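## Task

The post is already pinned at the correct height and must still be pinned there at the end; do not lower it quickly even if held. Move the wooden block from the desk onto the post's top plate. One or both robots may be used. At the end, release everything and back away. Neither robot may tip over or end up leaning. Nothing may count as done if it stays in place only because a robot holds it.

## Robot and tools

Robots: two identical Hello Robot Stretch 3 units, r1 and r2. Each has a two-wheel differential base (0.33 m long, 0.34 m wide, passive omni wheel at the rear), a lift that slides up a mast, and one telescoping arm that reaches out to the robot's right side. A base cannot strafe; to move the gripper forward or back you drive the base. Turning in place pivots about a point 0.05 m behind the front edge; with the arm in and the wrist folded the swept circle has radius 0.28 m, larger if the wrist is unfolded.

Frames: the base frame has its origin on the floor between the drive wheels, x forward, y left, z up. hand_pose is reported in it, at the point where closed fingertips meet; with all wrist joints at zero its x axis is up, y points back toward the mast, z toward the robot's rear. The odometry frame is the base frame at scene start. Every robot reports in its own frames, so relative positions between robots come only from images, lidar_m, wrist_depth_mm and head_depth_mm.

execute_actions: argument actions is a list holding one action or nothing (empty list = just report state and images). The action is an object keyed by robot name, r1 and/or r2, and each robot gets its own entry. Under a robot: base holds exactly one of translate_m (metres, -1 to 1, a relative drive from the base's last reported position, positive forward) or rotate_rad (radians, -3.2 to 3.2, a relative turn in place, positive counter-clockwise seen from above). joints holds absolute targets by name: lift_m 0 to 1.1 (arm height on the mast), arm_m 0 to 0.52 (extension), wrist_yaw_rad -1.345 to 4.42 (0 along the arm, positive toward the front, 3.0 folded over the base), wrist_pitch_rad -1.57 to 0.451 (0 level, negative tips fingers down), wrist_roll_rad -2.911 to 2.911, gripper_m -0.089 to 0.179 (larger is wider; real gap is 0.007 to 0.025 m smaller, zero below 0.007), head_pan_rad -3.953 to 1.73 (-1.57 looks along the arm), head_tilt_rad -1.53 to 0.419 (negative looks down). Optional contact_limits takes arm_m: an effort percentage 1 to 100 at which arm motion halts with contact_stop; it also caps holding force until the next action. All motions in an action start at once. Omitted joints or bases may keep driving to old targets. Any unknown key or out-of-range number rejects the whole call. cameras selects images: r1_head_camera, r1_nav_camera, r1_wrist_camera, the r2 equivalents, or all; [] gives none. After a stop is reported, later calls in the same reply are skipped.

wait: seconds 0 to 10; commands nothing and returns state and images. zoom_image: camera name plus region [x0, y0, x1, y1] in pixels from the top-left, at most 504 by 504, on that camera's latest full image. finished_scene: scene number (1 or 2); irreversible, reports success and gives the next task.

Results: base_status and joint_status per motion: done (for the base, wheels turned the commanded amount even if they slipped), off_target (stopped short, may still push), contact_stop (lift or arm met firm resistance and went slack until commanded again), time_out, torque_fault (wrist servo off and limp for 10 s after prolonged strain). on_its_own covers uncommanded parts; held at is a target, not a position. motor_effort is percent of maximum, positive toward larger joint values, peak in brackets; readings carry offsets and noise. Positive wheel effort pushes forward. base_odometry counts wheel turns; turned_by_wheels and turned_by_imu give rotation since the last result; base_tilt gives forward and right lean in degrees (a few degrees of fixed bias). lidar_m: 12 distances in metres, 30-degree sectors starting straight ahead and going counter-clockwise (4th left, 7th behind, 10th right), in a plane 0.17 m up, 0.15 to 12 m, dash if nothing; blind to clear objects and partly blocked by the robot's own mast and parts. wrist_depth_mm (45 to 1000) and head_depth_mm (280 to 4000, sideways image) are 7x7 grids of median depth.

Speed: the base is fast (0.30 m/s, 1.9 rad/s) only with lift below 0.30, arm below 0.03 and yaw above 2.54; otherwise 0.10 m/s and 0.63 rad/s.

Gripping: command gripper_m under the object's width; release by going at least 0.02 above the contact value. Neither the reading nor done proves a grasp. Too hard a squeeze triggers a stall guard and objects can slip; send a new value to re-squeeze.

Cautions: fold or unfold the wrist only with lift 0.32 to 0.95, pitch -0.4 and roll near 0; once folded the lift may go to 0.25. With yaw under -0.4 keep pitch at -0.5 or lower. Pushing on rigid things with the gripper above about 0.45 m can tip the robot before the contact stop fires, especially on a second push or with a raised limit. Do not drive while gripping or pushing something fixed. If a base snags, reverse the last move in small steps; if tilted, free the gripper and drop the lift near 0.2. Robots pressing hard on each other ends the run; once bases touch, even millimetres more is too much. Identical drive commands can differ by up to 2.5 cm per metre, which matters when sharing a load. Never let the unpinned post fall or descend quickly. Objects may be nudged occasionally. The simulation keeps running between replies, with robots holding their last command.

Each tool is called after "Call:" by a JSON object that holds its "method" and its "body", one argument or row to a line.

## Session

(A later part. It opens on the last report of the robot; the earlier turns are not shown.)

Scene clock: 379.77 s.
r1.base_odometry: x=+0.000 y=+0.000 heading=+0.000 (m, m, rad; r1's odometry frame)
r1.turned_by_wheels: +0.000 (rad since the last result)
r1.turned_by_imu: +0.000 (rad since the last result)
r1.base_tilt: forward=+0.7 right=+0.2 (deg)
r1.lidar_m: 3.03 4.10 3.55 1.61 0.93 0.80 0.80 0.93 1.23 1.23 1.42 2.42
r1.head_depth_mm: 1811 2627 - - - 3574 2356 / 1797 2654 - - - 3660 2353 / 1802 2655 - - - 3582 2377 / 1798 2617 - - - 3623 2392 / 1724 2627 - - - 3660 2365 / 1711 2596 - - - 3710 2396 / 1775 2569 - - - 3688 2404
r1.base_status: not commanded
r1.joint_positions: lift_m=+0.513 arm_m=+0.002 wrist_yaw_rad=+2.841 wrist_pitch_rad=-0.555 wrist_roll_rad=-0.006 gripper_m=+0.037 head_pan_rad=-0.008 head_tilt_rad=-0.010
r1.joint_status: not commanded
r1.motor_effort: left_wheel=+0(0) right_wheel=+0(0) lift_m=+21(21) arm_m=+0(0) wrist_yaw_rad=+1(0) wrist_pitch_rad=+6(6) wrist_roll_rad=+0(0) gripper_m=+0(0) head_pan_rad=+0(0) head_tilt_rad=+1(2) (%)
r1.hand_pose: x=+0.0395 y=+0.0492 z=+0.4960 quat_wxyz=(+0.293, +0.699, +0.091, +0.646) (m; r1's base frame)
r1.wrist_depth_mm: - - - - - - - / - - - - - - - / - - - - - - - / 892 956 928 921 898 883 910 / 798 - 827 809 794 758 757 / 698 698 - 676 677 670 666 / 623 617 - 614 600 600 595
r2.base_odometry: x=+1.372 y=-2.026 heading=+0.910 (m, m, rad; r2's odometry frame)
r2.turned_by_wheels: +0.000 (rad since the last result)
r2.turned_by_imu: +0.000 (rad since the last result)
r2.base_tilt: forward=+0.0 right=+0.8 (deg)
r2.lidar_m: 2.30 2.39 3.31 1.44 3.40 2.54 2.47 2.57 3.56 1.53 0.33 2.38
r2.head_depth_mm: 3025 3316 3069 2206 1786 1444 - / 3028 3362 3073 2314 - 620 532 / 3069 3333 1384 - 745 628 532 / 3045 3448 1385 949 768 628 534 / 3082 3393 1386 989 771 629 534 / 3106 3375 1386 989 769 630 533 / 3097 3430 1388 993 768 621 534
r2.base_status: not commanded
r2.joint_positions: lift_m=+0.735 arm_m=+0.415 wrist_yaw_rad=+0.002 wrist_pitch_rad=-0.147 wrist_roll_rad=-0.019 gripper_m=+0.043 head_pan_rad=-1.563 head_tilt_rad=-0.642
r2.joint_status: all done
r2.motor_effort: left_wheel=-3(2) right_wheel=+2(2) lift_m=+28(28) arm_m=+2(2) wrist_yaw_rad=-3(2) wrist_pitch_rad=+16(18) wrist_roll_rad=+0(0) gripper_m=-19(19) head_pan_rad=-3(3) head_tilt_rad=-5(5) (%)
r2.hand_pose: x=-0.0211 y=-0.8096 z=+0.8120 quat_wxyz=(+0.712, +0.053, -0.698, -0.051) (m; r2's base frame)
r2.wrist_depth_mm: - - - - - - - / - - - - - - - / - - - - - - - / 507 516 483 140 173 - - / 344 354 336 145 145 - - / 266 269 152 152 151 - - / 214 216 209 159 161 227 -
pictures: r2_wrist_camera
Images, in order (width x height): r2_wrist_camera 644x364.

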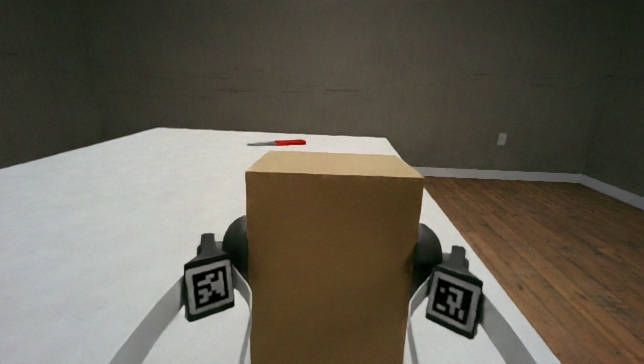

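Call:
{"method": "execute_actions", "body": {
  "actions": [
    {"r2": {"base": {"rotate_rad": -1.536}, "joints": {"lift_m": 1.03, "arm_m": 0.49, "head_pan_rad": -3.14, "head_tilt_rad": -0.3}}}
  ],
  "cameras": ["r2_head_camera", "r2_wrist_camera"]
}}

Call:
{"method": "execute_actions", "body": {
  "actions": [
    {"r2": {"base": {"translate_m": -0.59}, "joints": {"lift_m": 1.08}}}
  ],
  "cameras": ["r2_head_camera", "r2_wrist_camera"]
}}

Scene clock: 391.17 s.
r1.base_odometry: x=+0.000 y=+0.000 heading=+0.000 (m, m, rad; r1's odometry frame)
r1.turned_by_wheels: +0.000 (rad since the last result)
r1.turned_by_imu: +0.000 (rad since the last result)
r1.base_tilt: forward=+0.6 right=+0.3 (deg)
r1.lidar_m: 3.00 4.11 3.55 1.61 0.93 0.80 0.80 0.93 1.23 1.23 1.42 2.42
r1.head_depth_mm: 1806 2639 - - - 3597 2351 / 1811 2648 - - - 3617 2359 / 1817 2609 - - - 3626 2387 / 1805 2606 - - - 3646 2386 / 1707 2608 - - - 3698 2390 / 1709 2584 - - - 3670 2384 / 1777 2600 - - - 3732 2393
r1.base_status: not commanded
r1.joint_positions: lift_m=+0.513 arm_m=+0.002 wrist_yaw_rad=+2.841 wrist_pitch_rad=-0.555 wrist_roll_rad=-0.006 gripper_m=+0.037 head_pan_rad=-0.008 head_tilt_rad=-0.010
r1.joint_status: not commanded
r1.motor_effort: left_wheel=+0(0) right_wheel=+1(1) lift_m=+21(21) arm_m=+0(0) wrist_yaw_rad=+0(0) wrist_pitch_rad=+6(6) wrist_roll_rad=+0(0) gripper_m=+0(0) head_pan_rad=+0(0) head_tilt_rad=+0(0) (%)
r1.hand_pose: x=+0.0395 y=+0.0492 z=+0.4960 quat_wxyz=(+0.293, +0.699, +0.091, +0.646) (m; r1's base frame)
r1.wrist_depth_mm: - - - - - - - / - - - - - - - / - - - - - - - / 901 966 930 935 905 884 889 / 801 - 843 787 815 770 750 / 709 695 - 674 690 673 668 / 631 620 - 607 598 607 583
r2.base_odometry: x=+1.372 y=-2.026 heading=-0.626 (m, m, rad; r2's odometry frame)
r2.turned_by_wheels: -1.536 (rad since the last result)
r2.turned_by_imu: -1.555 (rad since the last result)
r2.base_tilt: forward=+0.0 right=+0.7 (deg)
r2.lidar_m: 1.53 0.33 2.35 2.30 2.42 3.44 1.44 3.32 2.52 2.46 2.60 3.69
r2.head_depth_mm: 3544 - - - - - - / 2973 - - - - - - / 3033 - - - - - - / 3059 - - - 2765 - - / 3302 - - - 2745 - - / 3575 - - - 2795 - - / 3625 - - - 2818 - -
r2.base_status: done
r2.joint_positions: lift_m=+1.030 arm_m=+0.490 wrist_yaw_rad=-0.001 wrist_pitch_rad=-0.149 wrist_roll_rad=-0.019 gripper_m=+0.043 head_pan_rad=-3.133 head_tilt_rad=-0.310
r2.joint_status: all done
r2.motor_effort: left_wheel=+2(8) right_wheel=-2(6) lift_m=+28(27) arm_m=+2(3) wrist_yaw_rad=+1(3) wrist_pitch_rad=+17(17) wrist_roll_rad=+0(0) gripper_m=-20(19) head_pan_rad=-2(30) head_tilt_rad=+6(32) (%)
r2.hand_pose: x=-0.0217 y=-0.8845 z=+1.1065 quat_wxyz=(+0.712, +0.053, -0.698, -0.053) (m; r2's base frame)
r2.wrist_depth_mm: - - - - - - - / - - - - - - - / - - - - - - - / - - - 140 173 - - / - - - 145 145 - - / - - 152 151 150 - - / - - - 159 161 - -
pictures: r2_head_camera (sideways: a quarter turn clockwise sets it upright), r2_wrist_camera
Images, in order (width x height): r2_head_camera 896x504, r2_wrist_camera 644x364.

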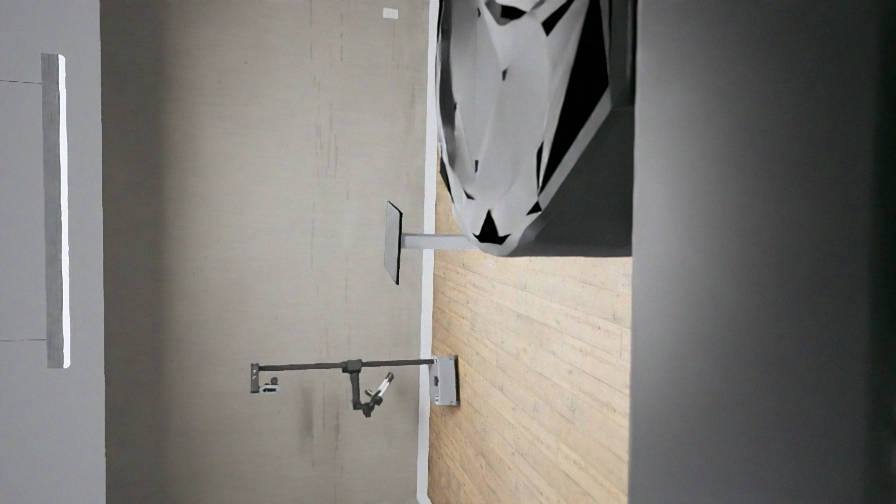

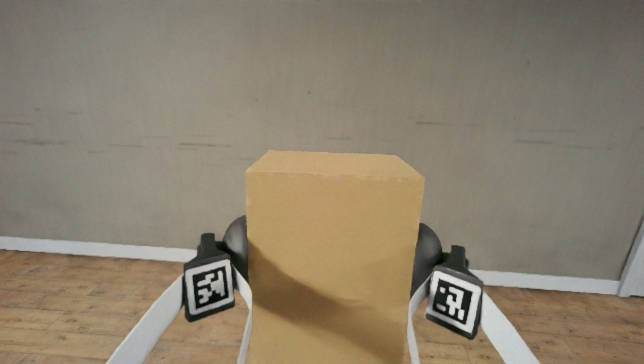

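Scene clock: 398.43 s.
r1.base_odometry: x=+0.000 y=+0.000 heading=+0.000 (m, m, rad; r1's odometry frame)
r1.turned_by_wheels: +0.000 (rad since the last result)
r1.turned_by_imu: +0.000 (rad since the last result)
r1.base_tilt: forward=+0.6 right=+0.3 (deg)
r1.lidar_m: 3.03 4.12 3.54 1.61 0.93 0.80 0.80 0.92 1.23 1.23 1.42 2.43
r1.head_depth_mm: 1813 2663 - - - 3588 2350 / 1807 2630 - - - 3635 2383 / 1807 2635 - - - 3624 2364 / 1794 2611 - - - 3400 2373 / 1701 2596 - - - 3492 2380 / 1722 2571 - - - 3652 2398 / 1777 2587 - - - 3707 2393
r1.base_status: not commanded
r1.joint_positions: lift_m=+0.513 arm_m=+0.002 wrist_yaw_rad=+2.841 wrist_pitch_rad=-0.555 wrist_roll_rad=-0.006 gripper_m=+0.037 head_pan_rad=-0.008 head_tilt_rad=-0.010
r1.joint_status: not commanded
r1.motor_effort: left_wheel=+0(0) right_wheel=+0(0) lift_m=+21(21) arm_m=+0(0) wrist_yaw_rad=+0(1) wrist_pitch_rad=+6(6) wrist_roll_rad=+0(0) gripper_m=-1(0) head_pan_rad=+0(0) head_tilt_rad=+1(0) (%)
r1.hand_pose: x=+0.0395 y=+0.0492 z=+0.4960 quat_wxyz=(+0.293, +0.699, +0.091, +0.646) (m; r1's base frame)
r1.wrist_depth_mm: - - - - - - - / - - - - - - - / - - - - - - - / 900 995 933 928 925 907 896 / 830 - 819 790 818 780 762 / 708 688 - 686 673 672 669 / 634 612 - 607 607 601 604
r2.base_odometry: x=+0.893 y=-1.681 heading=-0.625 (m, m, rad; r2's odometry frame)
r2.turned_by_wheels: +0.000 (rad since the last result)
r2.turned_by_imu: +0.000 (rad since the last result)
r2.base_tilt: forward=+0.0 right=+0.7 (deg)
r2.lidar_m: 0.89 0.91 2.38 2.33 2.45 3.49 0.86 3.29 2.49 2.44 2.56 3.66
r2.head_depth_mm: 3548 - - - - - 1410 / 3528 - - - - - 1396 / 3566 - - - - - 1402 / 3523 - - - - - 1372 / 3624 - - - - - 1426 / 3633 - - - - - 1424 / 3603 - - - - - 1415
r2.base_status: done
r2.joint_positions: lift_m=+1.080 arm_m=+0.490 wrist_yaw_rad=-0.001 wrist_pitch_rad=-0.149 wrist_roll_rad=-0.019 gripper_m=+0.043 head_pan_rad=-3.133 head_tilt_rad=-0.310
r2.joint_status: all done
r2.motor_effort: left_wheel=+2(4) right_wheel=-2(7) lift_m=+28(30) arm_m=+2(2) wrist_yaw_rad=+0(0) wrist_pitch_rad=+18(17) wrist_roll_rad=+0(0) gripper_m=-18(19) head_pan_rad=-3(3) head_tilt_rad=+6(5) (%)
r2.hand_pose: x=-0.0217 y=-0.8845 z=+1.1565 quat_wxyz=(+0.712, +0.053, -0.698, -0.053) (m; r2's base frame)
r2.wrist_depth_mm: - - - - - - - / - - - - - - - / - - - - - - - / - - - 140 173 - - / - - - 144 145 - - / - - 152 151 152 - - / - - - 159 161 - -
pictures: r2_head_camera (sideways: a quarter turn clockwise sets it upright), r2_wrist_camera
Images, in order (width x height): r2_head_camera 896x504, r2_wrist_camera 644x364.

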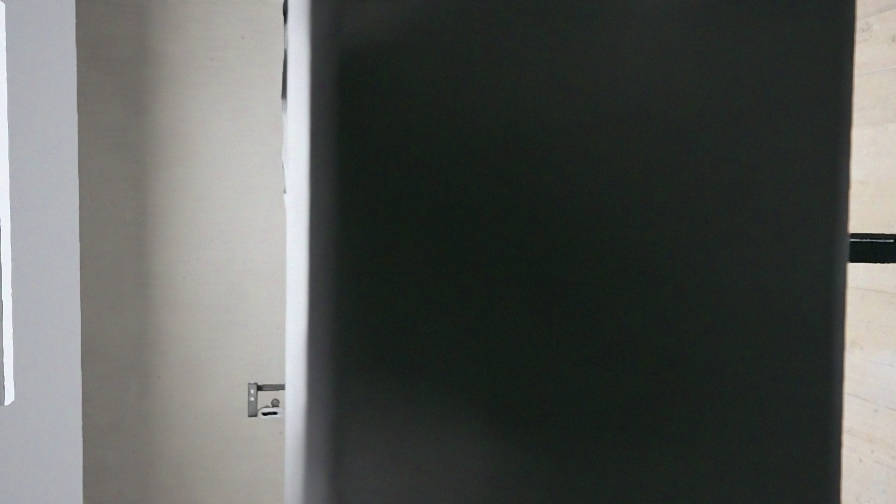

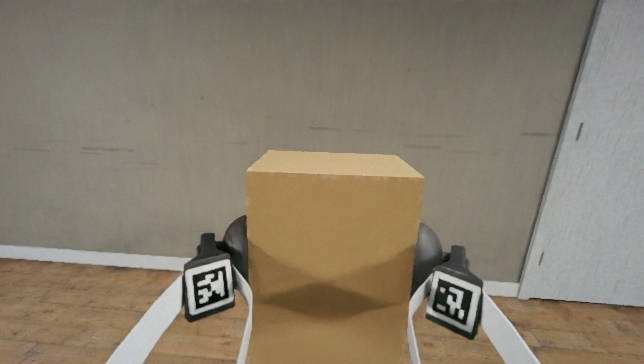

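Call:
{"method": "execute_actions", "body": {
  "actions": [
    {"r2": {"base": {"rotate_rad": -1.518}, "joints": {"head_pan_rad": -1.5, "head_tilt_rad": -0.35}}}
  ],
  "cameras": ["r2_head_camera", "r2_wrist_camera", "r2_nav_camera"]
}}

Scene clock: 418.57 s.
r1.base_odometry: x=+0.000 y=+0.000 heading=+0.000 (m, m, rad; r1's odometry frame)
r1.turned_by_wheels: +0.000 (rad since the last result)
r1.turned_by_imu: +0.000 (rad since the last result)
r1.base_tilt: forward=+0.6 right=+0.2 (deg)
r1.lidar_m: 3.02 4.12 3.54 1.61 0.93 0.80 0.80 0.92 1.23 1.23 1.42 2.42
r1.head_depth_mm: 1815 2647 - - - 3619 2367 / 1810 2635 - - - 3696 2354 / 1797 2647 - - - 3623 2372 / 1796 2618 - - - 3531 2374 / 1720 2623 - - - 3619 2383 / 1711 2606 - - - 3648 2373 / 1780 2569 - - - 3719 2397
r1.base_status: not commanded
r1.joint_positions: lift_m=+0.513 arm_m=+0.002 wrist_yaw_rad=+2.841 wrist_pitch_rad=-0.555 wrist_roll_rad=-0.006 gripper_m=+0.037 head_pan_rad=-0.008 head_tilt_rad=-0.010
r1.joint_status: not commanded
r1.motor_effort: left_wheel=+1(0) right_wheel=+0(0) lift_m=+21(21) arm_m=+0(0) wrist_yaw_rad=-1(0) wrist_pitch_rad=+6(6) wrist_roll_rad=+0(0) gripper_m=+0(0) head_pan_rad=+0(0) head_tilt_rad=+1(0) (%)
r1.hand_pose: x=+0.0395 y=+0.0492 z=+0.4960 quat_wxyz=(+0.293, +0.699, +0.091, +0.646) (m; r1's base frame)
r1.wrist_depth_mm: - - - - - - - / - - - - - - - / - - - - - - - / 889 962 918 899 937 897 891 / 823 - 806 805 784 776 771 / 713 696 - 680 686 677 662 / 621 622 - 593 596 591 586
r2.base_odometry: x=+0.893 y=-1.681 heading=-2.143 (m, m, rad; r2's odometry frame)
r2.turned_by_wheels: -1.518 (rad since the last result)
r2.turned_by_imu: -1.537 (rad since the last result)
r2.base_tilt: forward=+0.1 right=+0.8 (deg)
r2.lidar_m: 2.43 2.62 3.92 0.89 2.99 2.36 2.32 2.50 3.75 0.86 3.11 2.47
r2.head_depth_mm: 3606 3814 - - 2566 1862 1469 / 3684 - - 3768 2562 1849 1453 / 3778 - - 867 2264 1798 1378 / 3844 - - - 2585 1850 1458 / - - - 3833 2559 1864 1462 / - - - - 2523 1829 1461 / - - - - 2549 1851 1461
r2.base_status: done
r2.joint_positions: lift_m=+1.080 arm_m=+0.490 wrist_yaw_rad=-0.001 wrist_pitch_rad=-0.149 wrist_roll_rad=-0.019 gripper_m=+0.043 head_pan_rad=-1.507 head_tilt_rad=-0.346
r2.joint_status: all done
r2.motor_effort: left_wheel=+3(10) right_wheel=-2(7) lift_m=+27(28) arm_m=+2(2) wrist_yaw_rad=+0(2) wrist_pitch_rad=+17(17) wrist_roll_rad=+0(0) gripper_m=-19(19) head_pan_rad=+3(31) head_tilt_rad=-3(11) (%)
r2.hand_pose: x=-0.0217 y=-0.8845 z=+1.1565 quat_wxyz=(+0.712, +0.053, -0.698, -0.053) (m; r2's base frame)
r2.wrist_depth_mm: - - - - - - - / - - - - - - - / - - - - - - - / - - - 140 172 - - / - - - 144 145 - - / - - 152 151 150 - - / - - - 159 161 - -
pictures: r2_head_camera (sideways: a quarter turn clockwise sets it upright), r2_nav_camera (sideways: a quarter turn counterclockwise sets it upright), r2_wrist_camera
Images, in order (width x height): r2_head_camera 896x504, r2_nav_camera 672x504, r2_wrist_camera 644x364.

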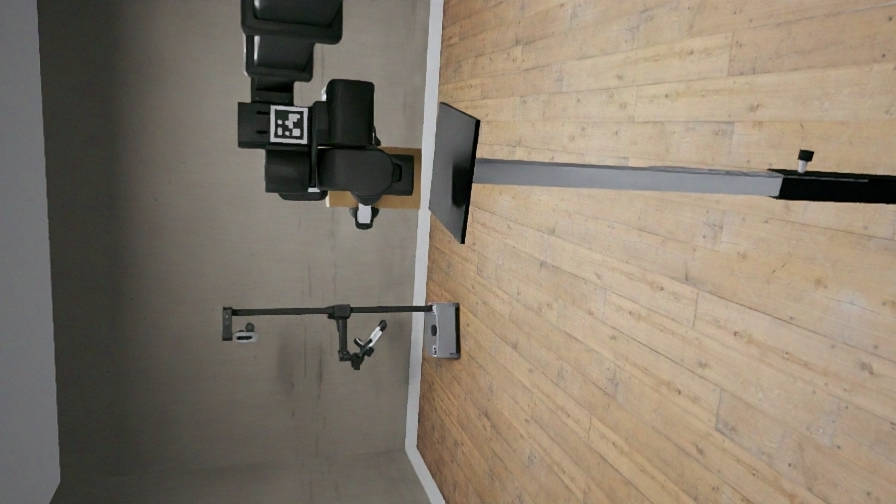

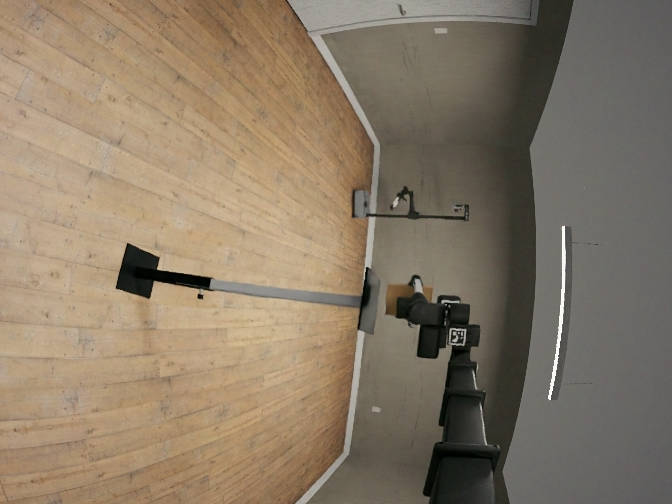

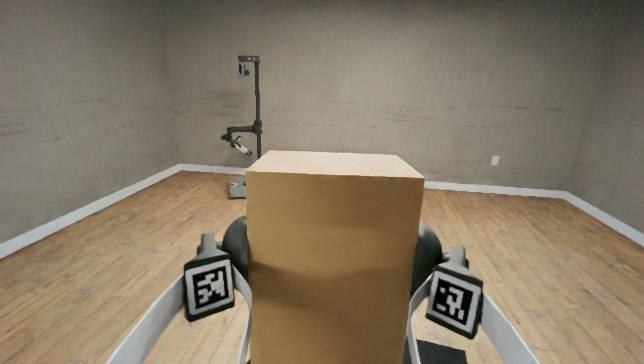

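Call:
{"method": "execute_actions", "body": {
  "actions": [
    {"r2": {"base": {"translate_m": -0.008}, "joints": {"lift_m": 1.026}}}
  ],
  "cameras": ["r2_head_camera", "r2_wrist_camera"]
}}

Scene clock: 430.37 s.
r1.base_odometry: x=+0.000 y=+0.000 heading=+0.000 (m, m, rad; r1's odometry frame)
r1.turned_by_wheels: +0.000 (rad since the last result)
r1.turned_by_imu: +0.000 (rad since the last result)
r1.base_tilt: forward=+0.7 right=+0.2 (deg)
r1.lidar_m: 3.02 4.10 3.54 1.61 0.93 0.80 0.80 0.92 1.23 1.23 1.42 2.42
r1.head_depth_mm: 1810 2629 - - - 3622 2357 / 1814 2655 - - - 3619 2353 / 1826 2651 - - - 3645 2399 / 1803 2632 - - - 3520 2373 / 1709 2605 - - - 3551 2408 / 1716 2597 - - - 3671 2393 / 1775 2574 - - - 3673 2410
r1.base_status: not commanded
r1.joint_positions: lift_m=+0.513 arm_m=+0.002 wrist_yaw_rad=+2.841 wrist_pitch_rad=-0.555 wrist_roll_rad=-0.006 gripper_m=+0.037 head_pan_rad=-0.008 head_tilt_rad=-0.010
r1.joint_status: not commanded
r1.motor_effort: left_wheel=-1(1) right_wheel=+0(0) lift_m=+21(21) arm_m=+0(0) wrist_yaw_rad=+0(1) wrist_pitch_rad=+6(6) wrist_roll_rad=+0(0) gripper_m=+0(0) head_pan_rad=+0(0) head_tilt_rad=+1(2) (%)
r1.hand_pose: x=+0.0395 y=+0.0492 z=+0.4960 quat_wxyz=(+0.293, +0.699, +0.091, +0.646) (m; r1's base frame)
r1.wrist_depth_mm: - - - - - - - / - - - - - - - / - - - - - - - / 913 957 929 914 913 909 888 / 816 - 816 794 804 754 759 / 712 670 - 680 693 669 676 / 616 610 - 604 605 602 597
r2.base_odometry: x=+0.898 y=-1.674 heading=-2.143 (m, m, rad; r2's odometry frame)
r2.turned_by_wheels: +0.000 (rad since the last result)
r2.turned_by_imu: -0.001 (rad since the last result)
r2.base_tilt: forward=+0.0 right=+0.8 (deg)
r2.lidar_m: 2.44 2.63 3.93 0.88 2.99 2.35 2.32 2.50 3.74 0.86 3.11 2.48
r2.head_depth_mm: 3677 3829 - 3781 2567 1857 1459 / 3733 - - 3513 2561 1868 1469 / 3768 - - 855 2419 1726 1370 / 3825 - - - 2536 1846 1468 / - - - 3839 2544 1856 1457 / - - - - 2553 1852 1462 / - - - - 2540 1852 1451
r2.base_status: done
r2.joint_positions: lift_m=+1.026 arm_m=+0.490 wrist_yaw_rad=-0.001 wrist_pitch_rad=-0.116 wrist_roll_rad=-0.019 gripper_m=+0.043 head_pan_rad=-1.507 head_tilt_rad=-0.346
r2.joint_status: all done
r2.motor_effort: left_wheel=+2(4) right_wheel=-2(6) lift_m=+17(26) arm_m=+1(2) wrist_yaw_rad=+0(0) wrist_pitch_rad=+5(17) wrist_roll_rad=+0(0) gripper_m=-19(19) head_pan_rad=+2(2) head_tilt_rad=-4(3) (%)
r2.hand_pose: x=-0.0216 y=-0.8865 z=+1.1115 quat_wxyz=(+0.713, +0.041, -0.699, -0.041) (m; r2's base frame)
r2.wrist_depth_mm: - - - - - - - / - - - - - - - / - - - - - - - / - - - 139 167 - - / - - - 143 144 - - / - - 152 151 151 - - / - - 200 160 163 - -
pictures: r2_head_camera (sideways: a quarter turn clockwise sets it upright), r2_wrist_camera
Images, in order (width x height): r2_head_camera 896x504, r2_wrist_camera 644x364.

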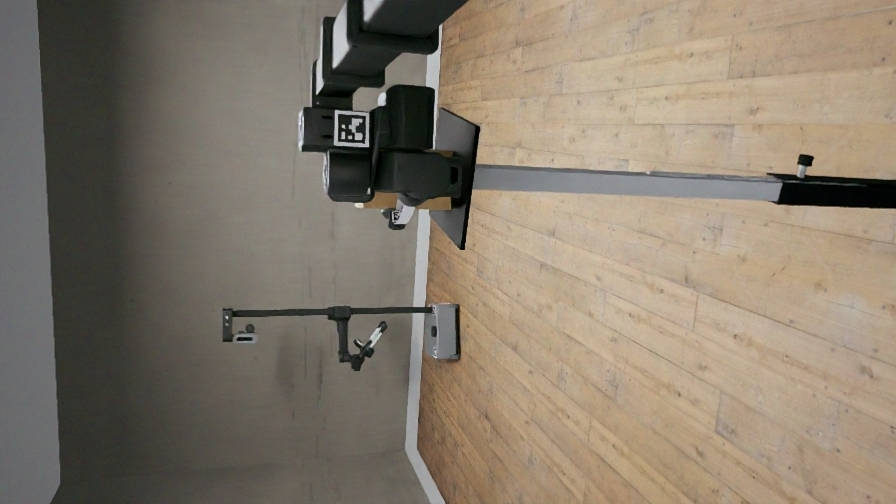

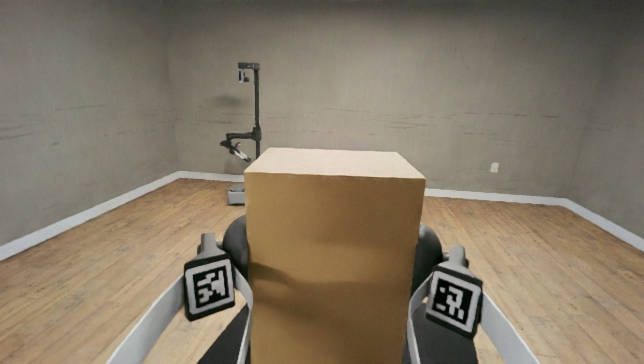

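Call:
{"method": "execute_actions", "body": {
  "actions": [
    {"r2": {"joints": {"gripper_m": 0.135}}}
  ],
  "cameras": []
}}

Call:
{"method": "execute_actions", "body": {
  "actions": [
    {"r2": {"joints": {"arm_m": 0.24}}}
  ],
  "cameras": ["r2_head_camera", "r2_wrist_camera"]
}}

Scene clock: 439.03 s.
r1.base_odometry: x=+0.000 y=+0.000 heading=+0.000 (m, m, rad; r1's odometry frame)
r1.turned_by_wheels: +0.000 (rad since the last result)
r1.turned_by_imu: +0.000 (rad since the last result)
r1.base_tilt: forward=+0.6 right=+0.3 (deg)
r1.lidar_m: 3.01 4.11 3.54 1.61 0.93 0.80 0.80 0.93 1.23 1.23 1.42 2.42
r1.head_depth_mm: 1818 2638 - - - 3606 2344 / 1804 2642 - - - 3595 2348 / 1809 2621 - - - 3680 2372 / 1811 2648 - - - 3504 2389 / 1727 2633 - - - 3514 2365 / 1720 2590 - - - 3665 2410 / 1786 2591 - - - 3702 2401
r1.base_status: not commanded
r1.joint_positions: lift_m=+0.513 arm_m=+0.002 wrist_yaw_rad=+2.841 wrist_pitch_rad=-0.555 wrist_roll_rad=-0.006 gripper_m=+0.037 head_pan_rad=-0.008 head_tilt_rad=-0.010
r1.joint_status: not commanded
r1.motor_effort: left_wheel=+0(1) right_wheel=+0(0) lift_m=+21(21) arm_m=+0(0) wrist_yaw_rad=+1(1) wrist_pitch_rad=+6(6) wrist_roll_rad=+0(0) gripper_m=+0(0) head_pan_rad=+0(1) head_tilt_rad=+2(1) (%)
r1.hand_pose: x=+0.0395 y=+0.0492 z=+0.4960 quat_wxyz=(+0.293, +0.699, +0.091, +0.646) (m; r1's base frame)
r1.wrist_depth_mm: - - - - - - - / - - - - - - - / - - - - - - - / 878 946 913 913 914 910 860 / 811 - 812 780 790 776 763 / 711 682 - 678 693 667 666 / 621 613 - 608 613 599 591
r2.base_odometry: x=+0.898 y=-1.674 heading=-2.143 (m, m, rad; r2's odometry frame)
r2.turned_by_wheels: +0.000 (rad since the last result)
r2.turned_by_imu: -0.001 (rad since the last result)
r2.base_tilt: forward=+0.1 right=+0.8 (deg)
r2.lidar_m: 2.44 2.62 3.93 0.89 2.99 2.36 2.32 2.49 3.72 0.85 3.11 2.48
r2.head_depth_mm: 3672 3821 - 3714 2559 1853 1469 / 3711 - - 3533 2533 1854 1463 / 3705 - - 861 2421 1713 1376 / 3878 - - - 2546 1860 1460 / - - - 3790 2556 1874 1462 / - - - - 2552 1858 1461 / - - - - 2545 1847 1464
r2.base_status: not commanded
r2.joint_positions: lift_m=+1.026 arm_m=+0.490 wrist_yaw_rad=-0.001 wrist_pitch_rad=-0.116 wrist_roll_rad=-0.019 gripper_m=+0.135 head_pan_rad=-1.507 head_tilt_rad=-0.346
r2.joint_status: all done
r2.motor_effort: left_wheel=+2(2) right_wheel=-2(2) lift_m=+17(18) arm_m=+2(2) wrist_yaw_rad=+0(0) wrist_pitch_rad=+6(6) wrist_roll_rad=+0(0) gripper_m=+1(89) head_pan_rad=+3(2) head_tilt_rad=-3(3) (%)
r2.hand_pose: x=-0.0216 y=-0.8864 z=+1.1114 quat_wxyz=(+0.713, +0.041, -0.699, -0.041) (m; r2's base frame)
r2.wrist_depth_mm: - - - - - - - / - - - - - - - / - - - - - - - / - - - 140 165 - - / - - - 146 148 - - / - - - 153 234 - - / - - 192 162 190 - -
pictures: none
No camera images: the call's "cameras" was empty. Leave "cameras" out to get every camera's image.

Scene clock: 442.10 s.
r1.base_odometry: x=+0.000 y=+0.000 heading=+0.000 (m, m, rad; r1's odometry frame)
r1.turned_by_wheels: +0.000 (rad since the last result)
r1.turned_by_imu: +0.000 (rad since the last result)
r1.base_tilt: forward=+0.6 right=+0.2 (deg)
r1.lidar_m: 3.00 4.12 3.54 1.61 0.93 0.80 0.80 0.92 1.23 1.23 1.42 2.42
r1.head_depth_mm: 1813 2636 - - - 3629 2344 / 1802 2634 - - - 3637 2365 / 1805 2663 - - - 3650 2392 / 1802 2649 - - - 3517 2378 / 1722 2610 - - - 3510 2371 / 1717 2589 - - - 3722 2391 / 1780 2602 - - - 3676 2390
r1.base_status: not commanded
r1.joint_positions: lift_m=+0.513 arm_m=+0.002 wrist_yaw_rad=+2.841 wrist_pitch_rad=-0.555 wrist_roll_rad=-0.006 gripper_m=+0.037 head_pan_rad=-0.008 head_tilt_rad=-0.010
r1.joint_status: not commanded
r1.motor_effort: left_wheel=+0(0) right_wheel=+0(1) lift_m=+21(21) arm_m=+0(0) wrist_yaw_rad=+0(1) wrist_pitch_rad=+5(6) wrist_roll_rad=+0(0) gripper_m=+0(0) head_pan_rad=+0(0) head_tilt_rad=+0(1) (%)
r1.hand_pose: x=+0.0395 y=+0.0492 z=+0.4960 quat_wxyz=(+0.293, +0.699, +0.091, +0.646) (m; r1's base frame)
r1.wrist_depth_mm: - - - - - - - / - - - - - - - / - - - - - - - / 895 952 928 914 921 898 863 / 802 - 821 786 801 768 744 / 708 695 - 682 675 693 665 / 614 614 - 617 608 602 591
r2.base_odometry: x=+0.898 y=-1.674 heading=-2.143 (m, m, rad; r2's odometry frame)
r2.turned_by_wheels: +0.000 (rad since the last result)
r2.turned_by_imu: -0.001 (rad since the last result)
r2.base_tilt: forward=+0.0 right=+0.8 (deg)
r2.lidar_m: 2.44 2.63 3.90 0.89 2.98 2.35 2.32 2.50 3.70 0.85 3.10 2.48
r2.head_depth_mm: 3614 3849 - - 2311 1863 1459 / 3682 - - - 2384 1868 1468 / 3807 - - - 2320 1726 1377 / 3803 - - - 2536 1856 1462 / - - - 3811 2553 1843 1462 / - - - - 2539 1859 1456 / - - - - 2540 1865 1461
r2.base_status: not commanded
r2.joint_positions: lift_m=+1.026 arm_m=+0.240 wrist_yaw_rad=-0.001 wrist_pitch_rad=-0.117 wrist_roll_rad=-0.019 gripper_m=+0.135 head_pan_rad=-1.507 head_tilt_rad=-0.346
r2.joint_status: all done
r2.motor_effort: left_wheel=+2(3) right_wheel=-1(1) lift_m=+17(17) arm_m=-3(2) wrist_yaw_rad=+0(0) wrist_pitch_rad=+6(5) wrist_roll_rad=+0(0) gripper_m=+0(0) head_pan_rad=+2(2) head_tilt_rad=-3(3) (%)
r2.hand_pose: x=-0.0216 y=-0.6370 z=+1.1111 quat_wxyz=(+0.713, +0.042, -0.699, -0.041) (m; r2's base frame)
r2.wrist_depth_mm: - - - - - - - / - - - - - - - / - - - 388 - - - / - - - 400 - - - / - - - 401 - - - / - - - - - - - / - - - - - - -
pictures: r2_head_camera (sideways: a quarter turn clockwise sets it upright), r2_wrist_camera
Images, in order (width x height): r2_head_camera 896x504, r2_wrist_camera 644x364.

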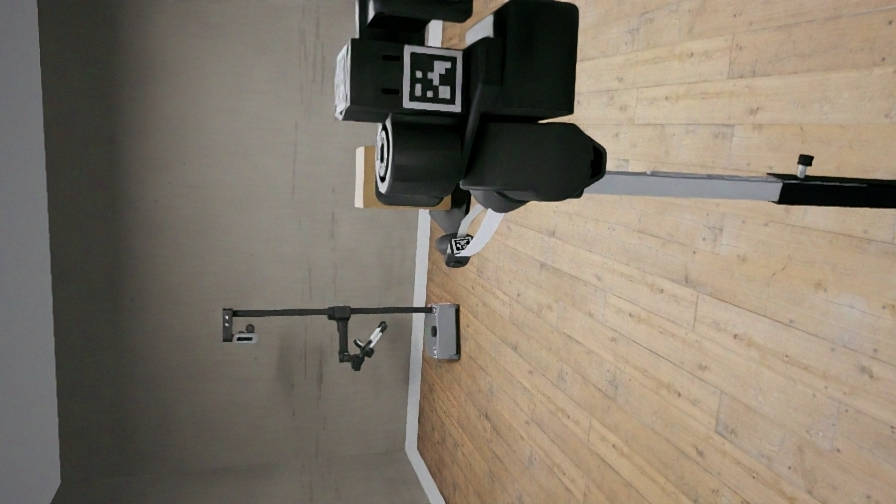

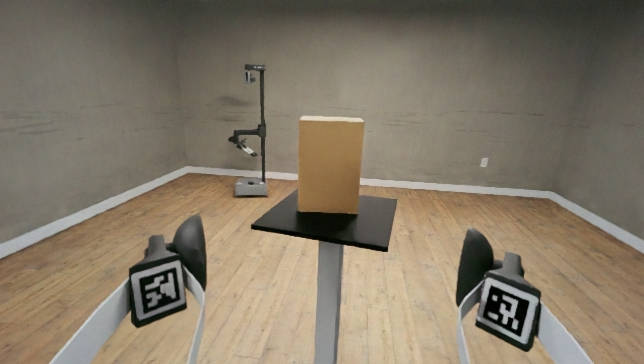

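The block stands on the plate, upright and roughly centred, and the gripper is clear.

Call:
{"method": "finished_scene", "body": {
  "scene": 2
}}

The scene is finished: the task was done.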